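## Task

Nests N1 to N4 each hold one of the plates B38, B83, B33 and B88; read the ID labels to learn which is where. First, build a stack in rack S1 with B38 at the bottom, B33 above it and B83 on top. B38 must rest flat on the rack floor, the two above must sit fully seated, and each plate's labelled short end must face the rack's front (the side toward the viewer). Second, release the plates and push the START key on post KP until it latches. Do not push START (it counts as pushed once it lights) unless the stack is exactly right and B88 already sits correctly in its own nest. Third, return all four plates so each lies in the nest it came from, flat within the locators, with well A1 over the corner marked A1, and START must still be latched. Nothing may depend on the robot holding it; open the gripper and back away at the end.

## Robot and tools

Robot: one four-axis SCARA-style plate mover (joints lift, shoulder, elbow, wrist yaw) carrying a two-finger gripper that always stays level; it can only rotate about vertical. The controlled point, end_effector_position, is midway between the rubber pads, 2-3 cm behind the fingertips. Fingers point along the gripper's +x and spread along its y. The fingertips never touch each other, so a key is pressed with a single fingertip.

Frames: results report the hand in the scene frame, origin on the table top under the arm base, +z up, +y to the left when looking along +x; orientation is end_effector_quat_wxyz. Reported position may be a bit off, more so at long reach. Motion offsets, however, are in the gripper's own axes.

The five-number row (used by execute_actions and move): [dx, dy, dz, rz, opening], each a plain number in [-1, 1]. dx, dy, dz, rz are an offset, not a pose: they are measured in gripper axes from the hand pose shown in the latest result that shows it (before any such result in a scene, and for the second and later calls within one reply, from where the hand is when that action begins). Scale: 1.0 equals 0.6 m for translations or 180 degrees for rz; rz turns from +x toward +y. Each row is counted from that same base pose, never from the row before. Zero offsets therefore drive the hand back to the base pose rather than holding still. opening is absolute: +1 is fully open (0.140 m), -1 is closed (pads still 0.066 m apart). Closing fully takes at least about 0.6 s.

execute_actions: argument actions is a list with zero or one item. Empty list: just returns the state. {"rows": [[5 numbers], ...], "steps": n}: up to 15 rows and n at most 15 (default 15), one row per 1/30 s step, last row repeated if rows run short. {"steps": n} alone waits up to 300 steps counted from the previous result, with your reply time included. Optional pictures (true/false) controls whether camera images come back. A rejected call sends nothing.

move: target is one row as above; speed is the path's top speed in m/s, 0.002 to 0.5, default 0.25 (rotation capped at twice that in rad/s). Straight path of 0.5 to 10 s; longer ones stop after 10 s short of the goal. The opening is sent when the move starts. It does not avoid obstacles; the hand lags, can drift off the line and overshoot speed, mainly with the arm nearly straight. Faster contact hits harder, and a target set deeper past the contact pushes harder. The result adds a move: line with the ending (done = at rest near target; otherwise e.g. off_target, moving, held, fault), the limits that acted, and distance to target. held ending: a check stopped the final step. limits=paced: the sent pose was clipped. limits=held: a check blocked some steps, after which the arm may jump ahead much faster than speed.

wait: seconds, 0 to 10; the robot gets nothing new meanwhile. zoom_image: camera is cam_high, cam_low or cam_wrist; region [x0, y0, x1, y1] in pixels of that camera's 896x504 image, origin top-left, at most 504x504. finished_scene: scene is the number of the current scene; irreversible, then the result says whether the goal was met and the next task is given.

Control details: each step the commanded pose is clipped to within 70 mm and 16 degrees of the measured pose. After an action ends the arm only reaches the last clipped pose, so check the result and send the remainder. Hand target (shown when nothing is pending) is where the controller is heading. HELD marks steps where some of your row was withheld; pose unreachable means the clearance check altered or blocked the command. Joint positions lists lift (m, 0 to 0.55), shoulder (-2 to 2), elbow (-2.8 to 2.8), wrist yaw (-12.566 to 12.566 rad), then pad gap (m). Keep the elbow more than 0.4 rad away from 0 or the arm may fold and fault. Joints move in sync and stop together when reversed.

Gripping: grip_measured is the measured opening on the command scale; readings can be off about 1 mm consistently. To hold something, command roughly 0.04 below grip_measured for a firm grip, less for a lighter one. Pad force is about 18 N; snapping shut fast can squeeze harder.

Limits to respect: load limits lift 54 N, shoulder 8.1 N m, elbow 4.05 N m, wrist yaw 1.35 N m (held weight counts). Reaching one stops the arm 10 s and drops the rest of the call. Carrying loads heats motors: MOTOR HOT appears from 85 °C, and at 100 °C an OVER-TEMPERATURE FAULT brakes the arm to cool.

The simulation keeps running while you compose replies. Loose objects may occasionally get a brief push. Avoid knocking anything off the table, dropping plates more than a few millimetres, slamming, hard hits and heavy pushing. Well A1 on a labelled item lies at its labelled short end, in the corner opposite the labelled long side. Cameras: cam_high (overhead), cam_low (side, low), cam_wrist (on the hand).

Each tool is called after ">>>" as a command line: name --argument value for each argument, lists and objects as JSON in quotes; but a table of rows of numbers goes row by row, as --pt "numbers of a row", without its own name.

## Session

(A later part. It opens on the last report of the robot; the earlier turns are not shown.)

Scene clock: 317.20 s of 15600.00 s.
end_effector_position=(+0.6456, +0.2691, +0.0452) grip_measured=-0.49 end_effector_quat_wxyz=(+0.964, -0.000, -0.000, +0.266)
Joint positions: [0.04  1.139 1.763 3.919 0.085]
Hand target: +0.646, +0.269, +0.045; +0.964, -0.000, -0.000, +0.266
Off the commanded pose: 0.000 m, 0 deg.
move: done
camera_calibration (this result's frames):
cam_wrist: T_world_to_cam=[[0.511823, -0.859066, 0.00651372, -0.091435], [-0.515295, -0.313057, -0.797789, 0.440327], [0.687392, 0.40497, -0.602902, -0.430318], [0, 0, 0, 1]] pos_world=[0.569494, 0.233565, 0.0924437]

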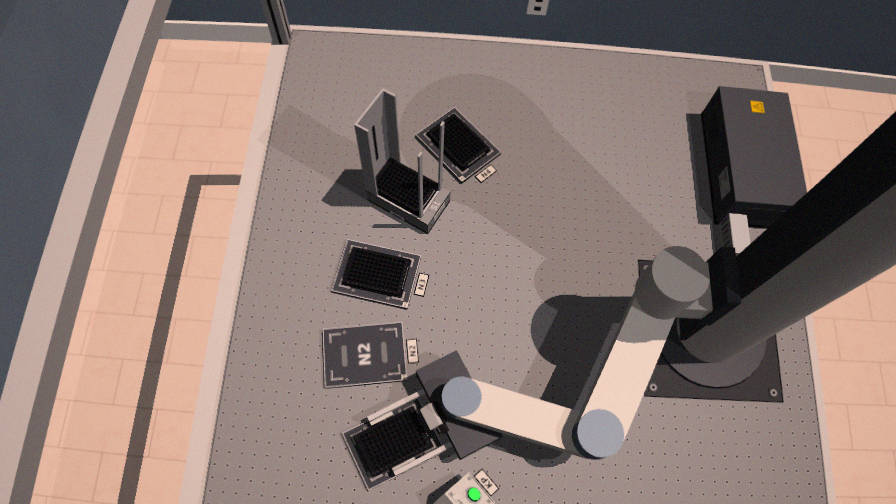

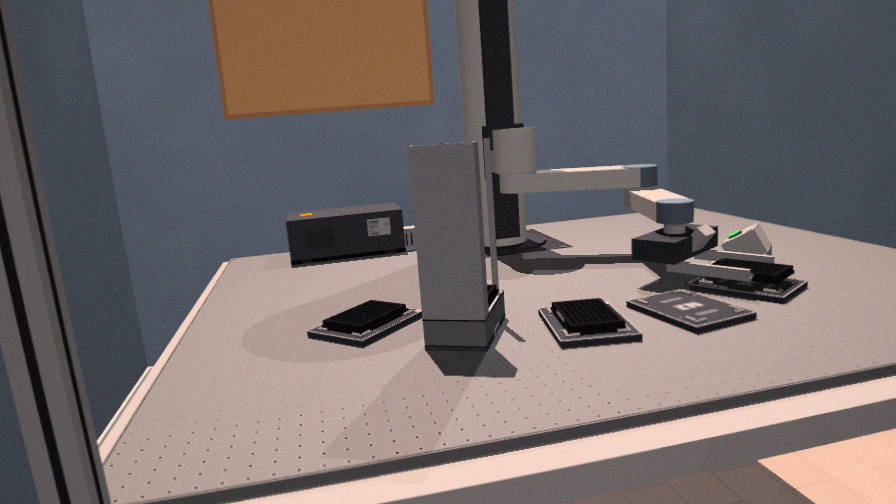

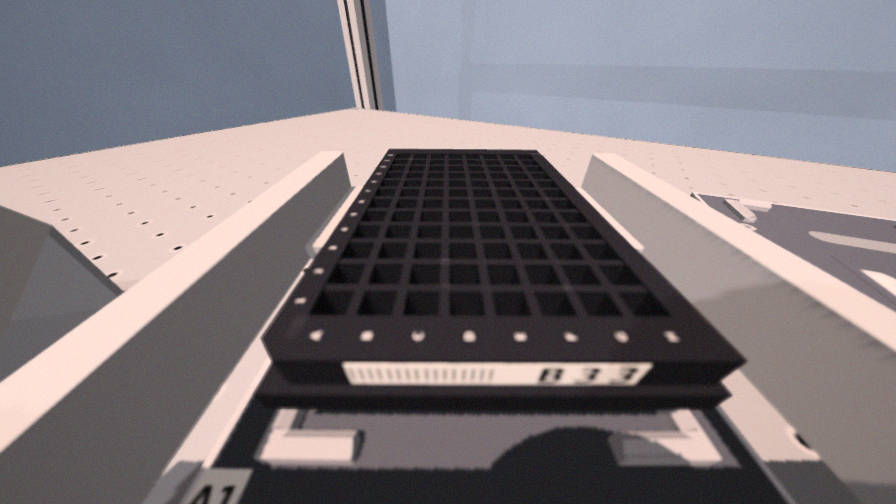

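>>> move --target '[0.0002,-0.0006,-0.024,0,-0.6]' --speed 0.008

>>> move --target '[0,0,0,0,0.2]'

>>> move --target '[0,0,0.063,0,0.2]'

>>> move --target '[-0.5689,-0.5328,0,-0.3236,0.2]'

Scene clock: 325.27 s of 15600.00 s.
end_effector_position=(+0.6458, +0.2689, +0.0308) grip_measured=-0.49 end_effector_quat_wxyz=(+0.964, -0.000, -0.000, +0.266)
Joint positions: [0.026 1.138 1.764 3.92  0.085]
Hand target: +0.646, +0.269, +0.031; +0.964, -0.000, -0.000, +0.266
Off the commanded pose: 0.000 m, 0 deg.
After step 90, 3.03 s passed at rest.
move: done
camera_calibration (this result's frames):
cam_wrist: T_world_to_cam=[[0.511684, -0.859149, 0.00651372, -0.0915575], [-0.515345, -0.312973, -0.797789, 0.428916], [0.687458, 0.404859, -0.602902, -0.43909], [0, 0, 0, 1]] pos_world=[0.569744, 0.233347, 0.0780523]

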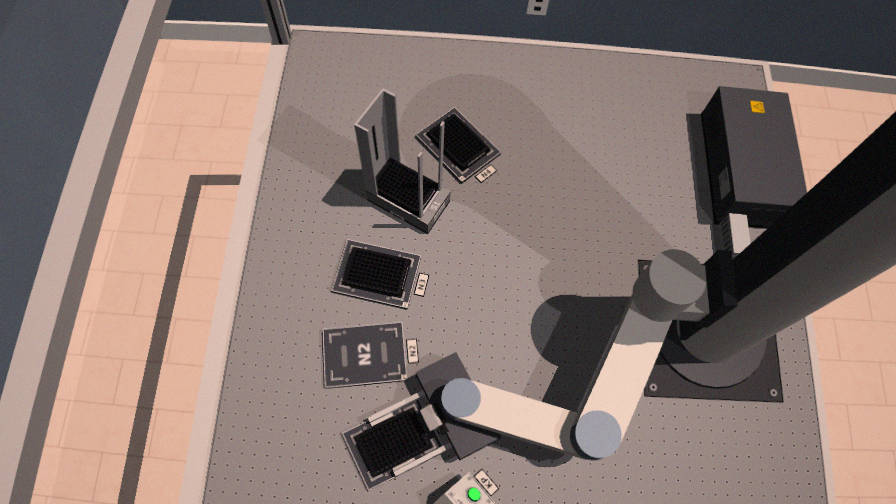

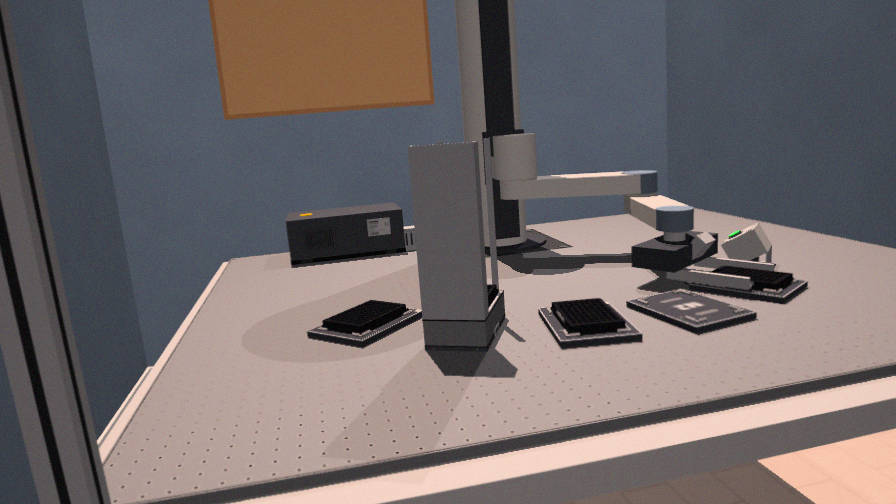

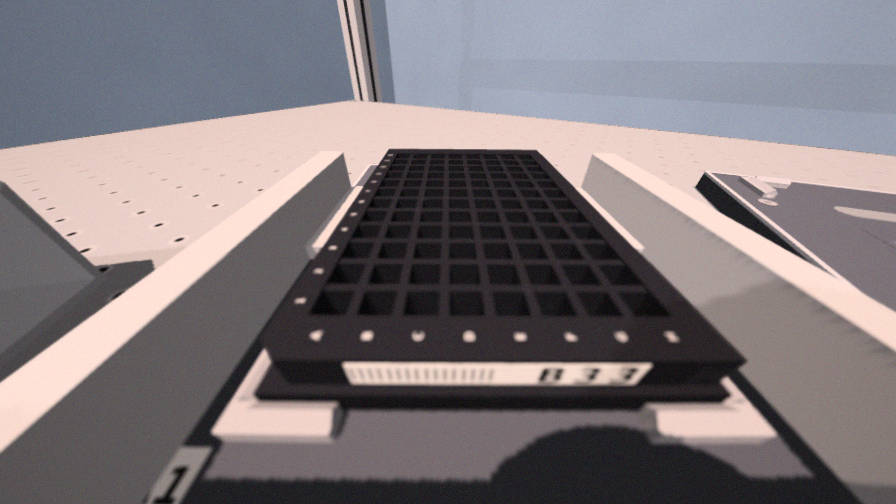

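Scene clock: 325.77 s of 15600.00 s.
end_effector_position=(+0.6458, +0.2689, +0.0308) grip_measured=+0.20 end_effector_quat_wxyz=(+0.964, -0.000, -0.000, +0.266)
Joint positions: [0.026 1.138 1.764 3.92  0.11 ]
Hand target: +0.646, +0.269, +0.031; +0.964, -0.000, -0.000, +0.266
Off the commanded pose: 0.000 m, 0 deg.
move: done
camera_calibration (this result's frames):
cam_wrist: T_world_to_cam=[[0.511698, -0.859141, 0.00651372, -0.0915597], [-0.51534, -0.312981, -0.797789, 0.428915], [0.687452, 0.40487, -0.602902, -0.439089], [0, 0, 0, 1]] pos_world=[0.56974, 0.233353, 0.0780523]

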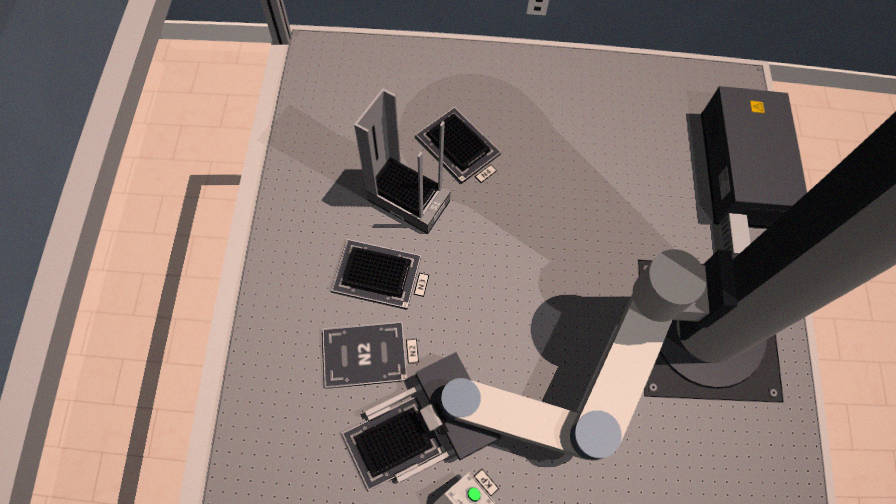

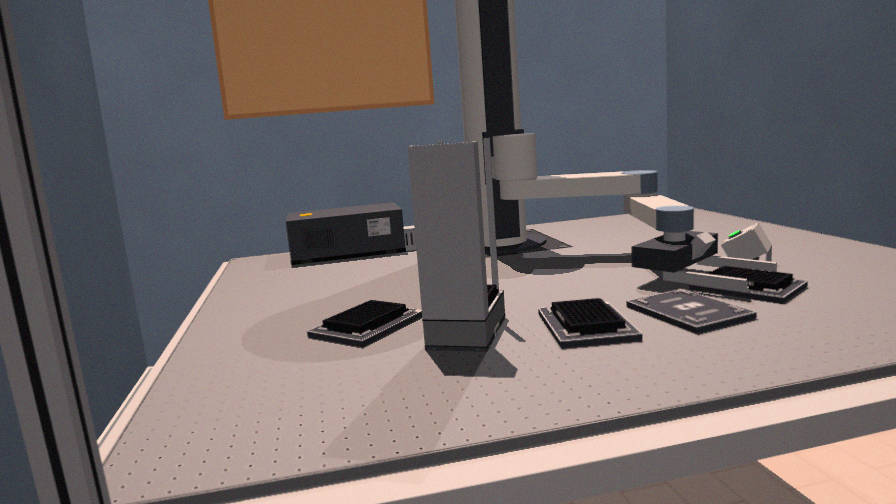

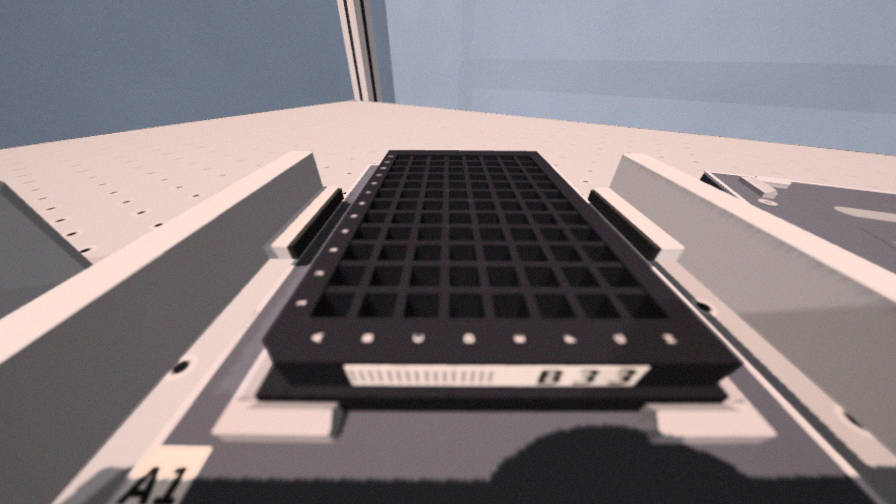

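Scene clock: 326.47 s of 15600.00 s.
end_effector_position=(+0.6458, +0.2689, +0.0687) grip_measured=+0.20 end_effector_quat_wxyz=(+0.964, -0.000, -0.000, +0.266)
Joint positions: [0.064 1.138 1.764 3.92  0.11 ]
Hand target: +0.646, +0.269, +0.069; +0.964, -0.000, -0.000, +0.266
Off the commanded pose: 0.000 m, 0 deg.
move: done
camera_calibration (this result's frames):
cam_wrist: T_world_to_cam=[[0.511723, -0.859126, 0.00651372, -0.0918175], [-0.515331, -0.312997, -0.797789, 0.459126], [0.68744, 0.40489, -0.602902, -0.41626], [0, 0, 0, 1]] pos_world=[0.56974, 0.233361, 0.115919]

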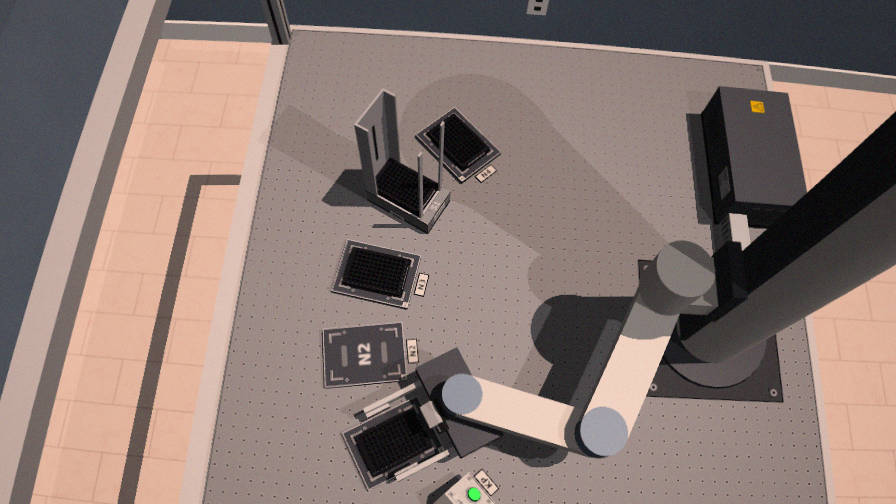

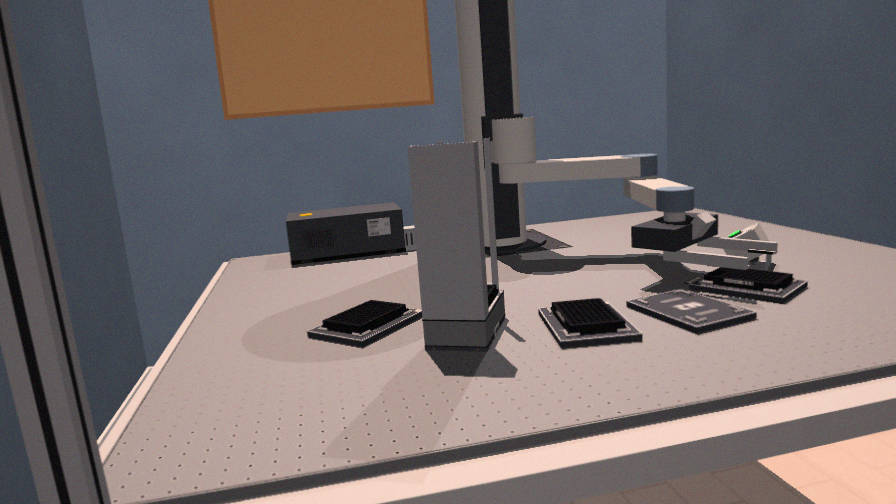

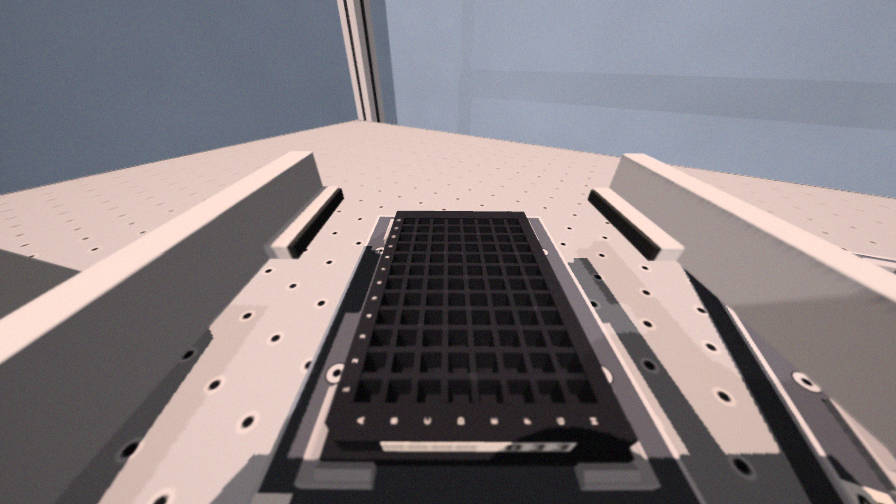

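Scene clock: 328.90 s of 15600.00 s.
end_effector_position=(+0.5167, -0.1807, +0.0687) grip_measured=+0.20 end_effector_quat_wxyz=(+0.972, -0.000, -0.000, -0.237)
Joint positions: [0.064 0.448 0.977 4.38  0.11 ]
Hand target: +0.517, -0.181, +0.069; +0.972, -0.000, -0.000, -0.237
Off the commanded pose: 0.000 m, 0 deg.
move: done
camera_calibration (this result's frames):
cam_wrist: T_world_to_cam=[[-0.461465, -0.887134, 0.00651372, 0.0857503], [-0.537276, 0.27362, -0.797789, 0.369189], [0.705963, -0.371651, -0.602902, -0.295343], [0, 0, 0, 1]] pos_world=[0.446428, -0.13471, 0.115913]

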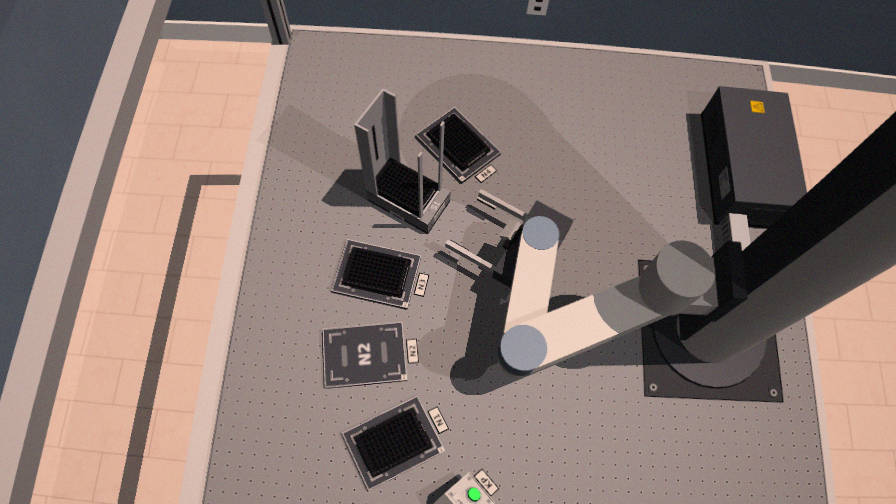

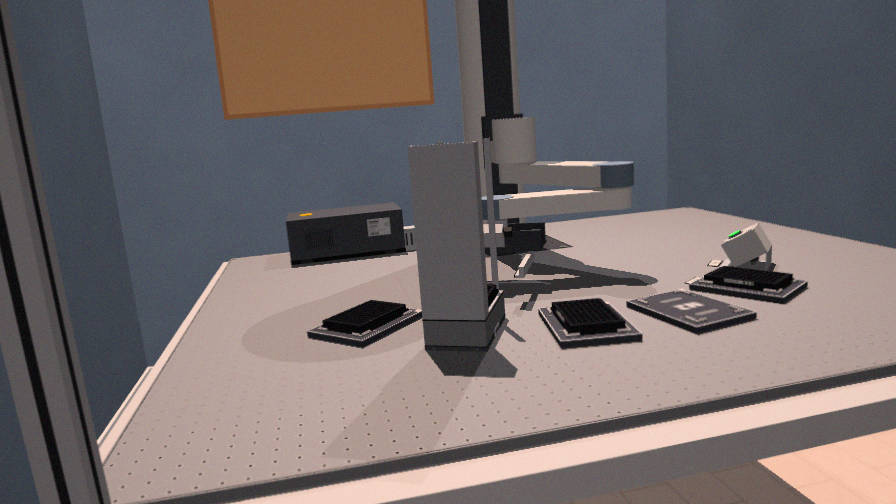

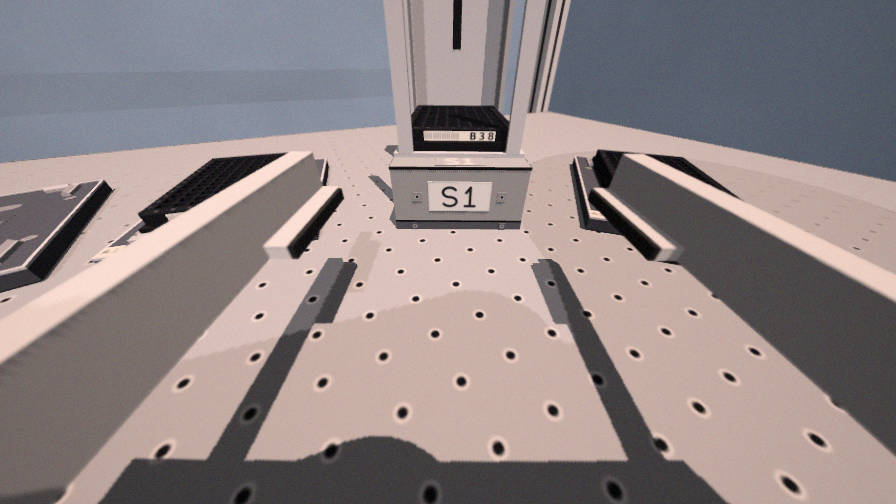

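>>> move --target '[0,0,0.002,0,0.2]'

>>> move --target '[0.283,0,0,0,0.2]' --speed 0.1

>>> move --target '[0,0,0,0,-0.6]'

>>> move --target '[0,0,0.454,0,-0.6]' --speed 0.1

>>> move --target '[-0.1995,0.5712,0,0.2047,-0.6]' --speed 0.2

>>> move --target '[0,0,-0.495,0,-0.6]' --speed 0.2

Scene clock: 335.37 s of 15600.00 s.
end_effector_position=(+0.5167, -0.1807, +0.0698) grip_measured=+0.20 end_effector_quat_wxyz=(+0.972, -0.000, -0.000, -0.237)
Joint positions: [0.065 0.448 0.977 4.38  0.11 ]
Hand target: +0.517, -0.181, +0.070; +0.972, -0.000, -0.000, -0.237
Off the commanded pose: 0.000 m, 0 deg.
After step 90, 2.77 s passed at rest.
move: done
camera_calibration (this result's frames):
cam_wrist: T_world_to_cam=[[-0.461442, -0.887147, 0.00651372, 0.0857369], [-0.537283, 0.273606, -0.797789, 0.370099], [0.705973, -0.371633, -0.602902, -0.294661], [0, 0, 0, 1]] pos_world=[0.446433, -0.134705, 0.117051]

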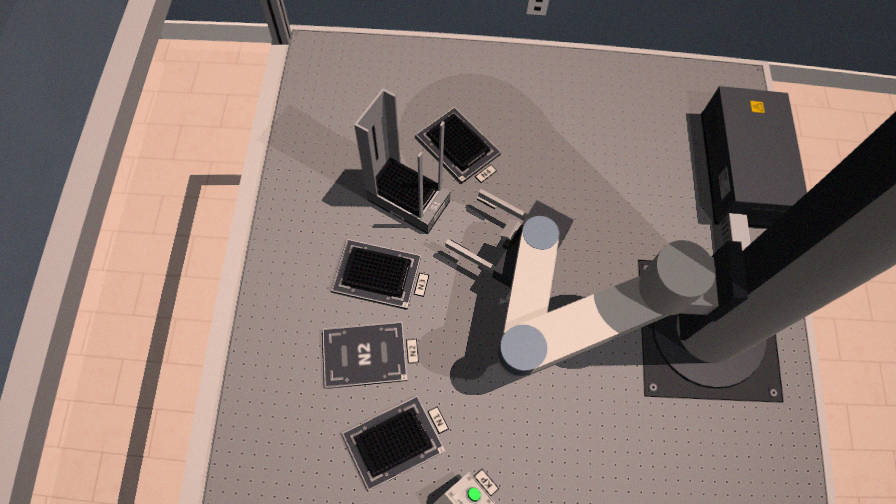

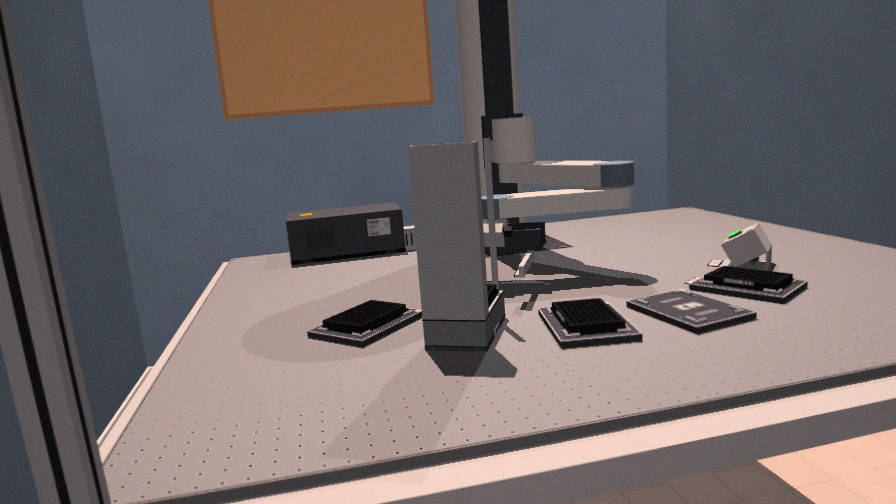

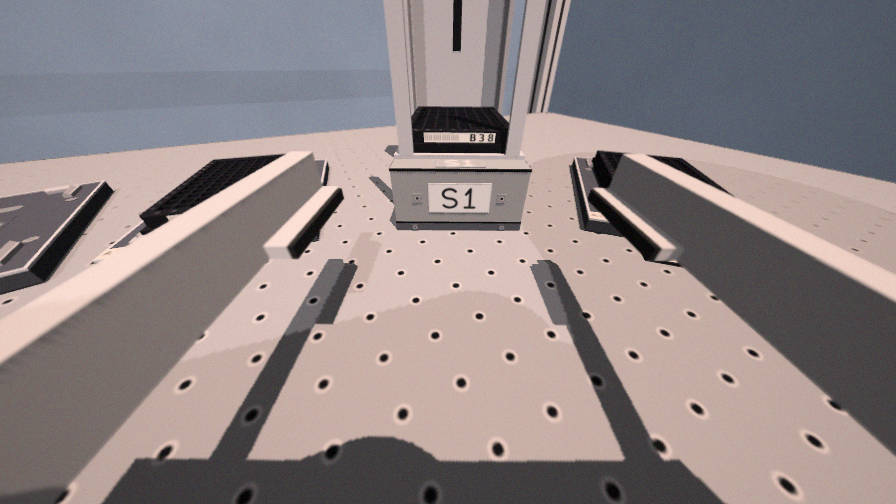

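Scene clock: 337.40 s of 15600.00 s.
end_effector_position=(+0.6674, -0.2588, +0.0698) grip_measured=+0.20 end_effector_quat_wxyz=(+0.972, -0.000, -0.000, -0.237)
Joint positions: [0.065 0.101 1.852 3.851 0.11 ]
Hand target: +0.667, -0.259, +0.070; +0.972, -0.000, -0.000, -0.237
Off the commanded pose: 0.000 m, 0 deg.
move: done
camera_calibration (this result's frames):
cam_wrist: T_world_to_cam=[[-0.461256, -0.887243, 0.00651372, 0.0858453], [-0.53734, 0.273493, -0.797789, 0.472476], [0.706051, -0.371485, -0.602902, -0.430129], [0, 0, 0, 1]] pos_world=[0.59717, -0.21284, 0.117051]

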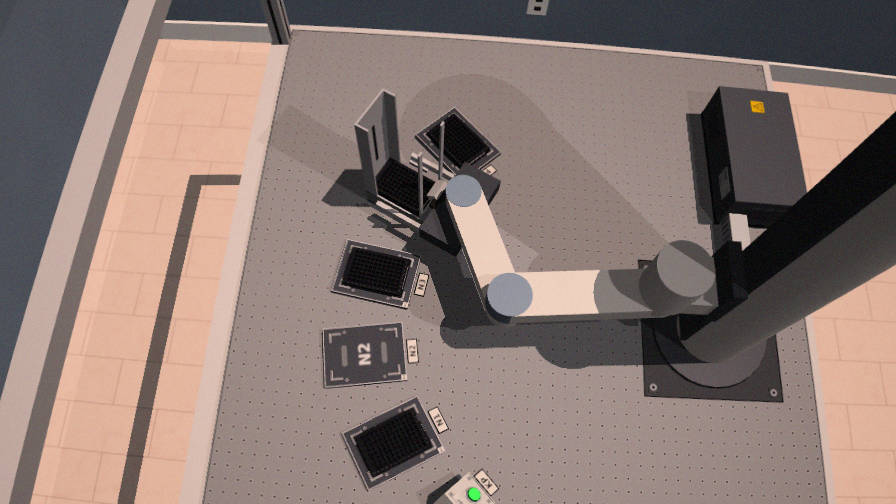

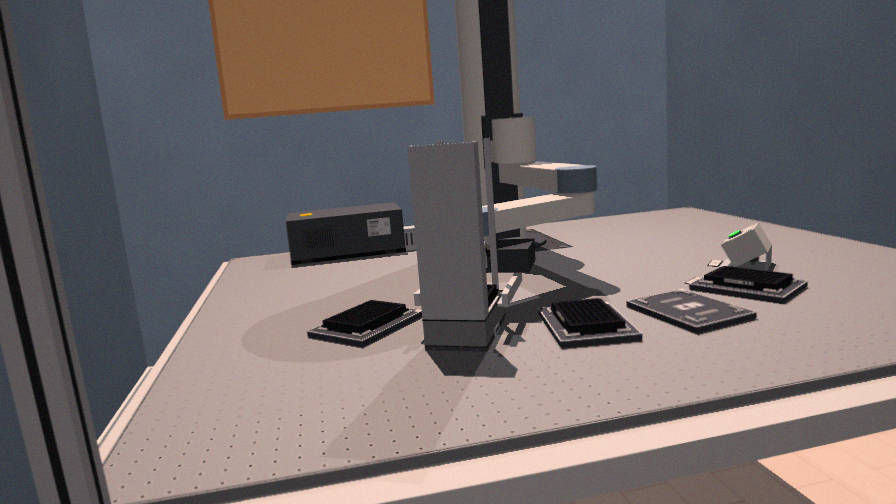

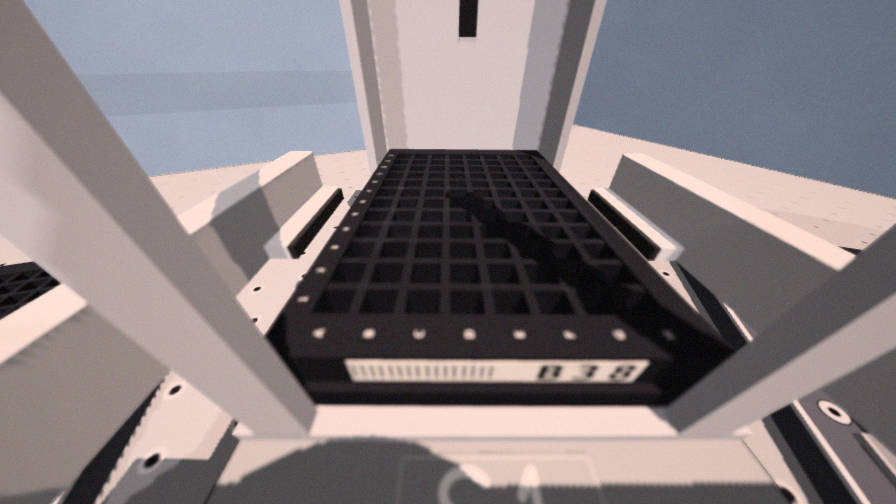

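Scene clock: 337.90 s of 15600.00 s.
end_effector_position=(+0.6674, -0.2588, +0.0698) grip_measured=-0.49 end_effector_quat_wxyz=(+0.972, -0.000, -0.000, -0.237)
Joint positions: [0.065 0.101 1.852 3.851 0.085]
Hand target: +0.667, -0.259, +0.070; +0.972, -0.000, -0.000, -0.237
Off the commanded pose: 0.000 m, 0 deg.
move: done
camera_calibration (this result's frames):
cam_wrist: T_world_to_cam=[[-0.461258, -0.887242, 0.00651372, 0.0858454], [-0.53734, 0.273495, -0.797789, 0.472475], [0.70605, -0.371487, -0.602902, -0.430128], [0, 0, 0, 1]] pos_world=[0.597169, -0.212841, 0.117051]

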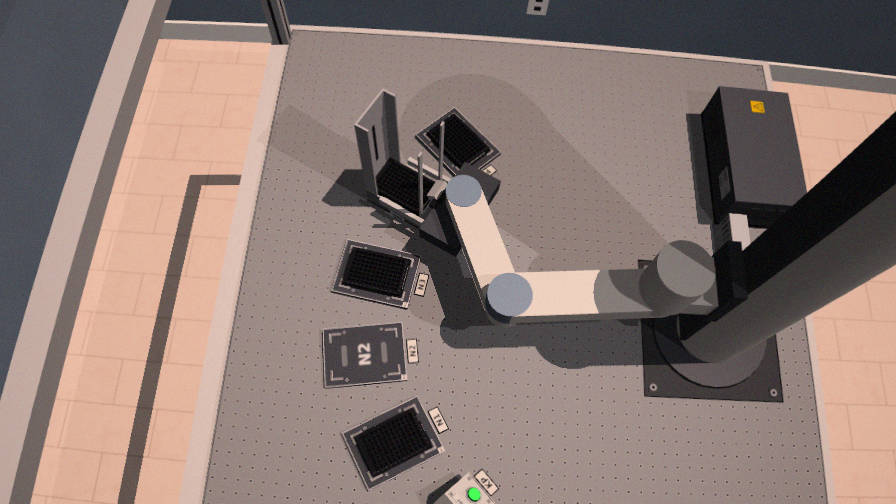

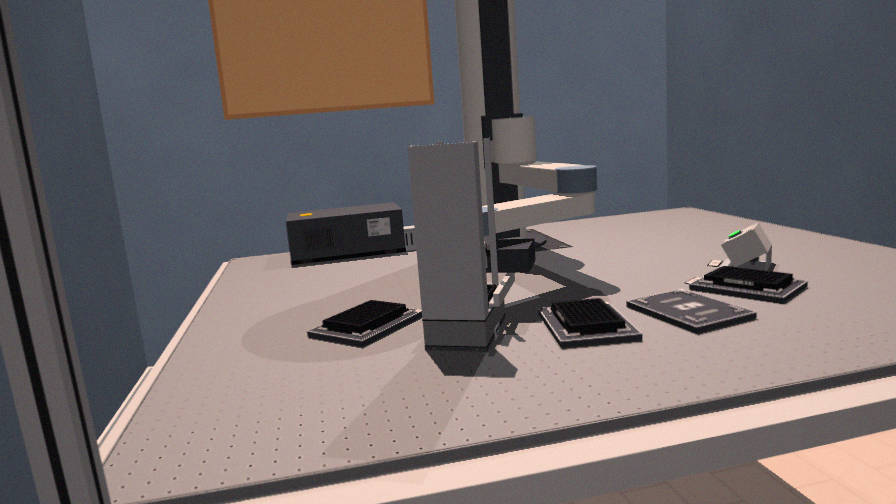

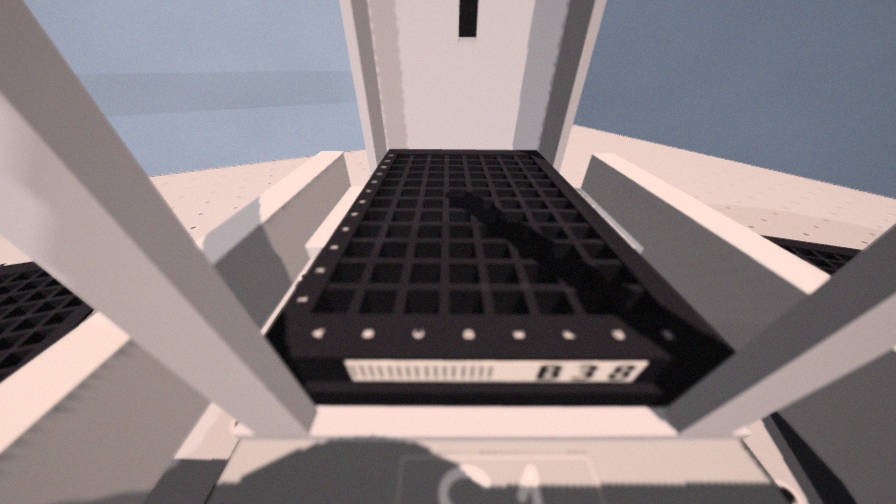

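Scene clock: 340.93 s of 15600.00 s.
end_effector_position=(+0.6674, -0.2588, +0.3423) grip_measured=-0.49 end_effector_quat_wxyz=(+0.972, -0.000, -0.000, -0.237)
Joint positions: [0.337 0.101 1.852 3.852 0.085]
Hand target: +0.667, -0.259, +0.342; +0.972, -0.000, -0.000, -0.237
Off the commanded pose: 0.000 m, 0 deg.
move: done
camera_calibration (this result's frames):
cam_wrist: T_world_to_cam=[[-0.461217, -0.887263, 0.00651372, 0.0840528], [-0.537352, 0.273469, -0.797789, 0.689842], [0.706067, -0.371454, -0.602902, -0.265873], [0, 0, 0, 1]] pos_world=[0.597179, -0.212833, 0.389505]

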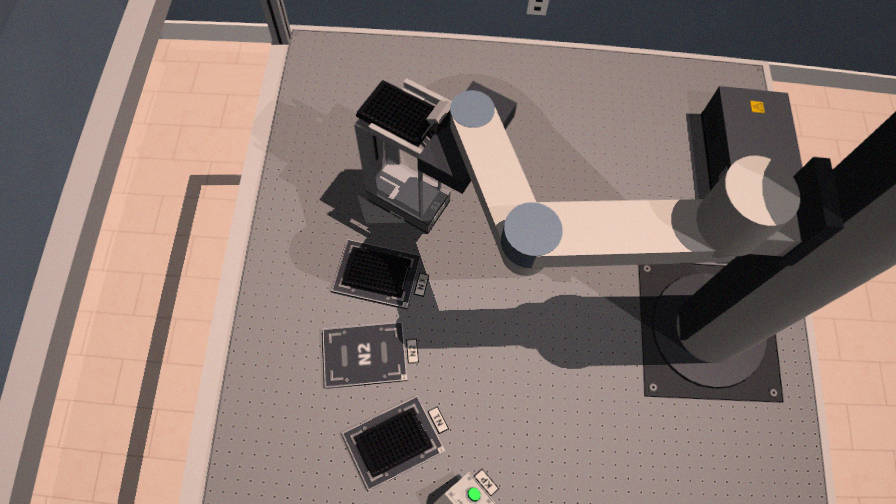

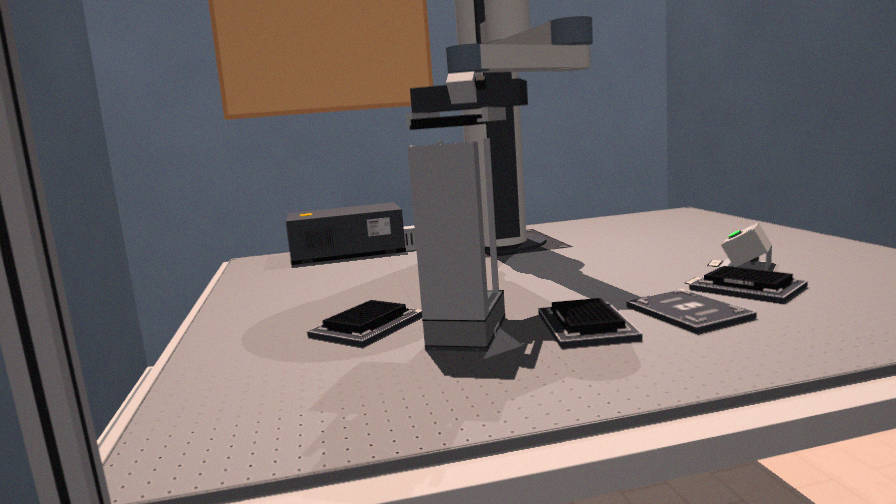

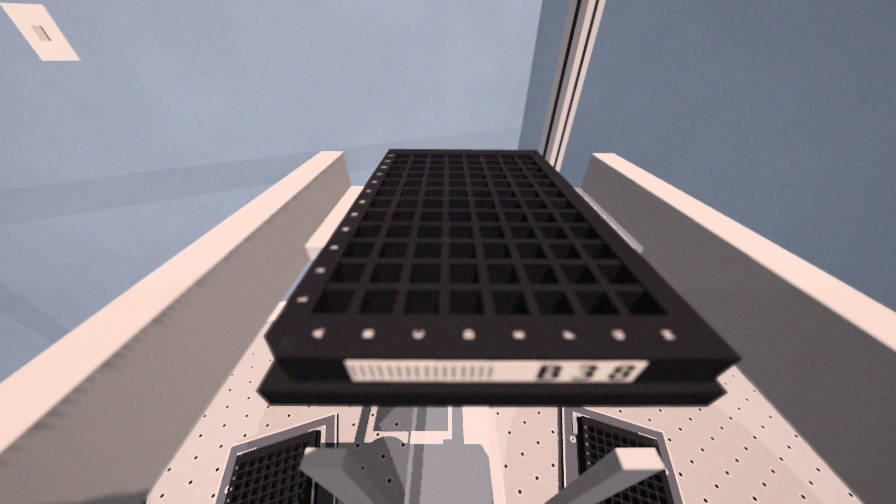

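Scene clock: 343.07 s of 15600.00 s.
end_effector_position=(+0.7188, +0.1008, +0.3423) grip_measured=-0.49 end_effector_quat_wxyz=(+0.997, -0.000, -0.000, +0.083)
Joint positions: [0.337 0.785 1.832 3.832 0.085]
Hand target: +0.719, +0.101, +0.342; +0.997, -0.000, -0.000, +0.082
Off the commanded pose: 0.000 m, 0 deg.
move: done
camera_calibration (this result's frames):
cam_wrist: T_world_to_cam=[[0.163518, -0.986519, 0.00651372, -0.0122889], [-0.59395, -0.103716, -0.797789, 0.69781], [0.787709, 0.126584, -0.602902, -0.277458], [0, 0, 0, 1]] pos_world=[0.63503, 0.095373, 0.389505]

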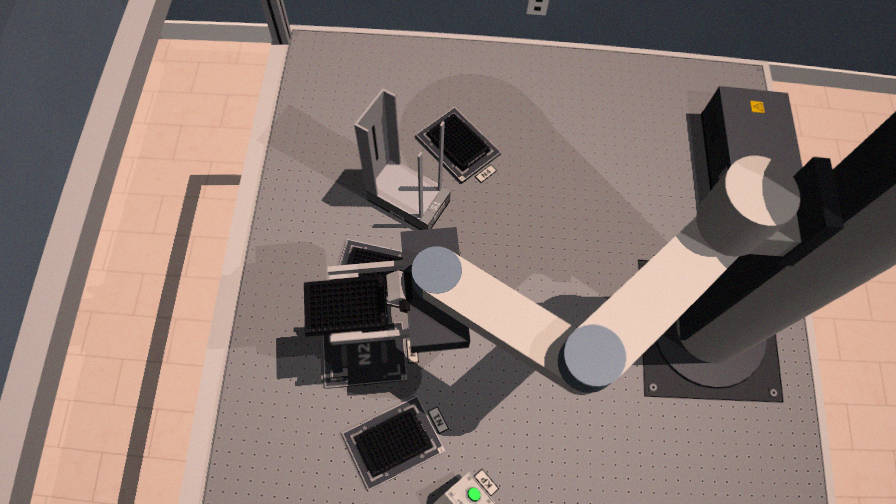

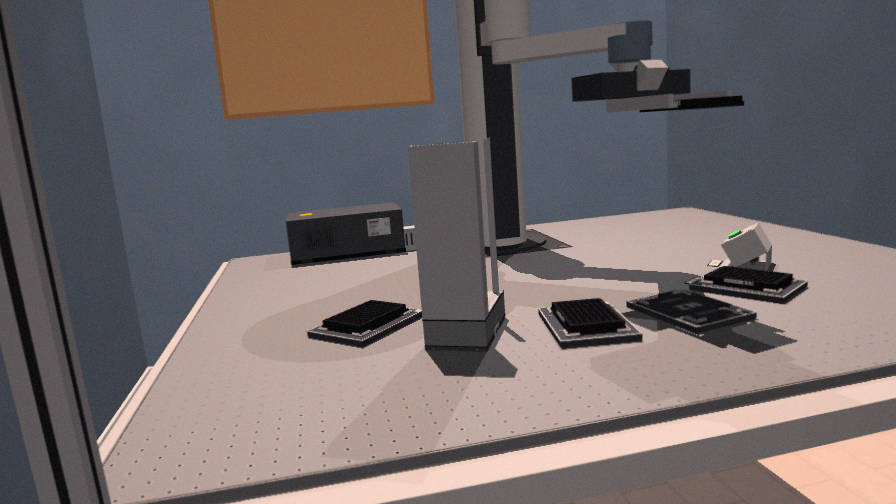

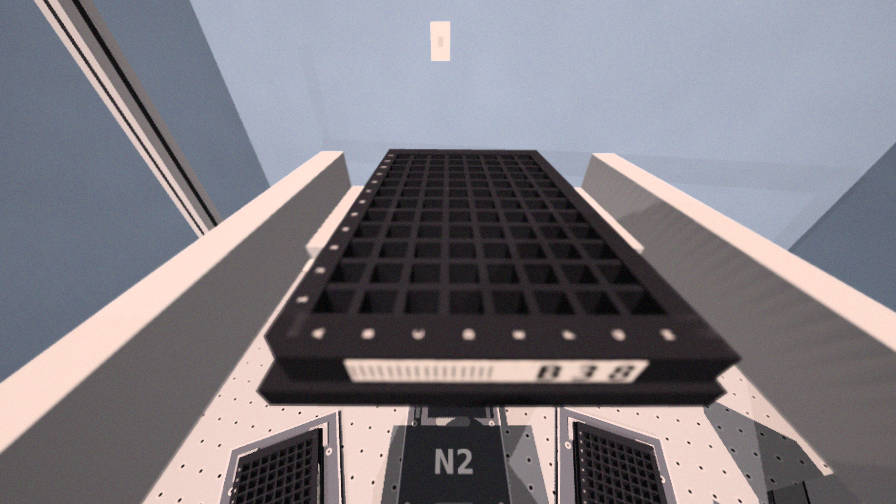

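Scene clock: 344.93 s of 15600.00 s.
end_effector_position=(+0.7188, +0.1007, +0.0452) grip_measured=-0.49 end_effector_quat_wxyz=(+0.997, -0.000, -0.000, +0.083)
Joint positions: [0.04  0.785 1.832 3.832 0.085]
Hand target: +0.719, +0.101, +0.045; +0.997, -0.000, -0.000, +0.083
Off the commanded pose: 0.000 m, 0 deg.
move: done
camera_calibration (this result's frames):
cam_wrist: T_world_to_cam=[[0.163487, -0.986524, 0.00651372, -0.010341], [-0.593953, -0.103698, -0.797789, 0.460801], [0.787713, 0.126559, -0.602902, -0.456565], [0, 0, 0, 1]] pos_world=[0.635027, 0.0953648, 0.0924257]

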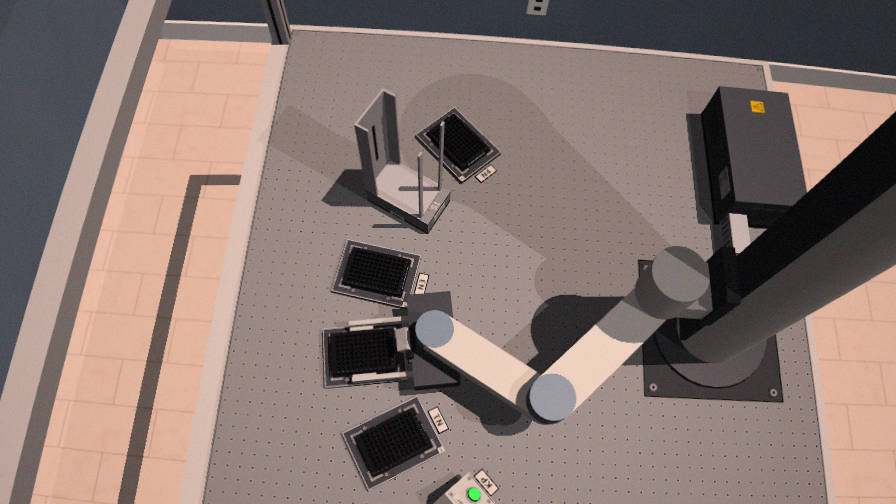

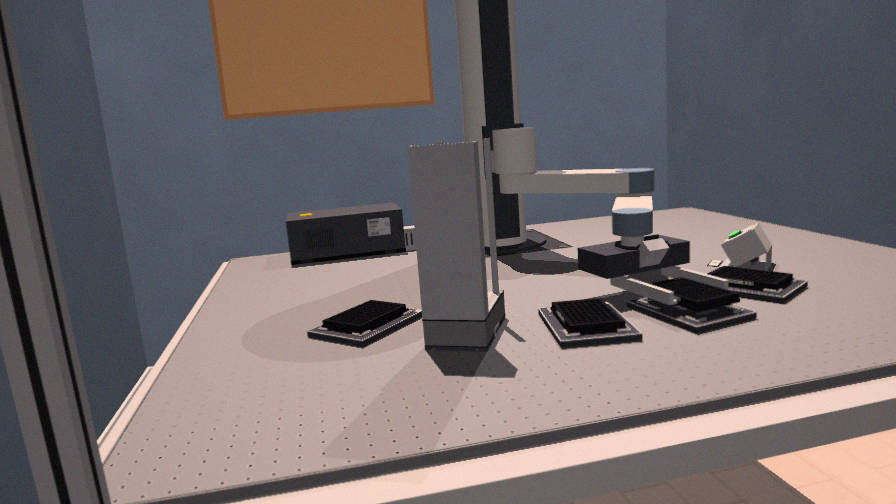

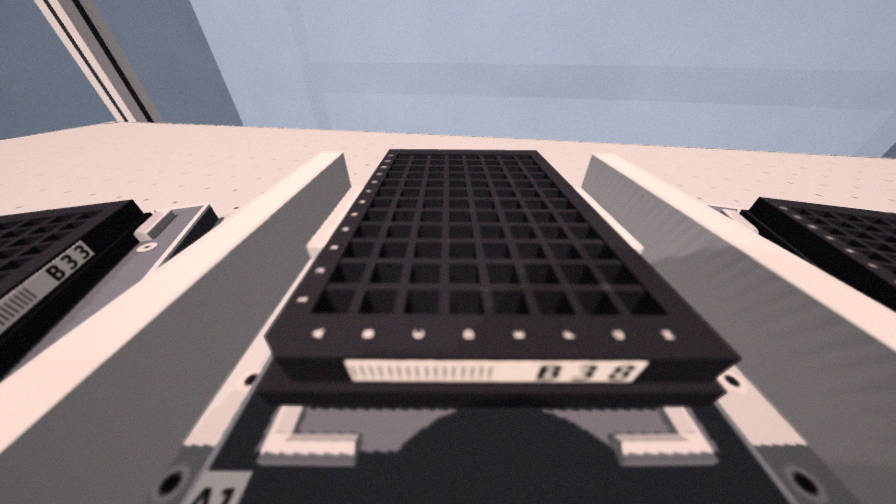

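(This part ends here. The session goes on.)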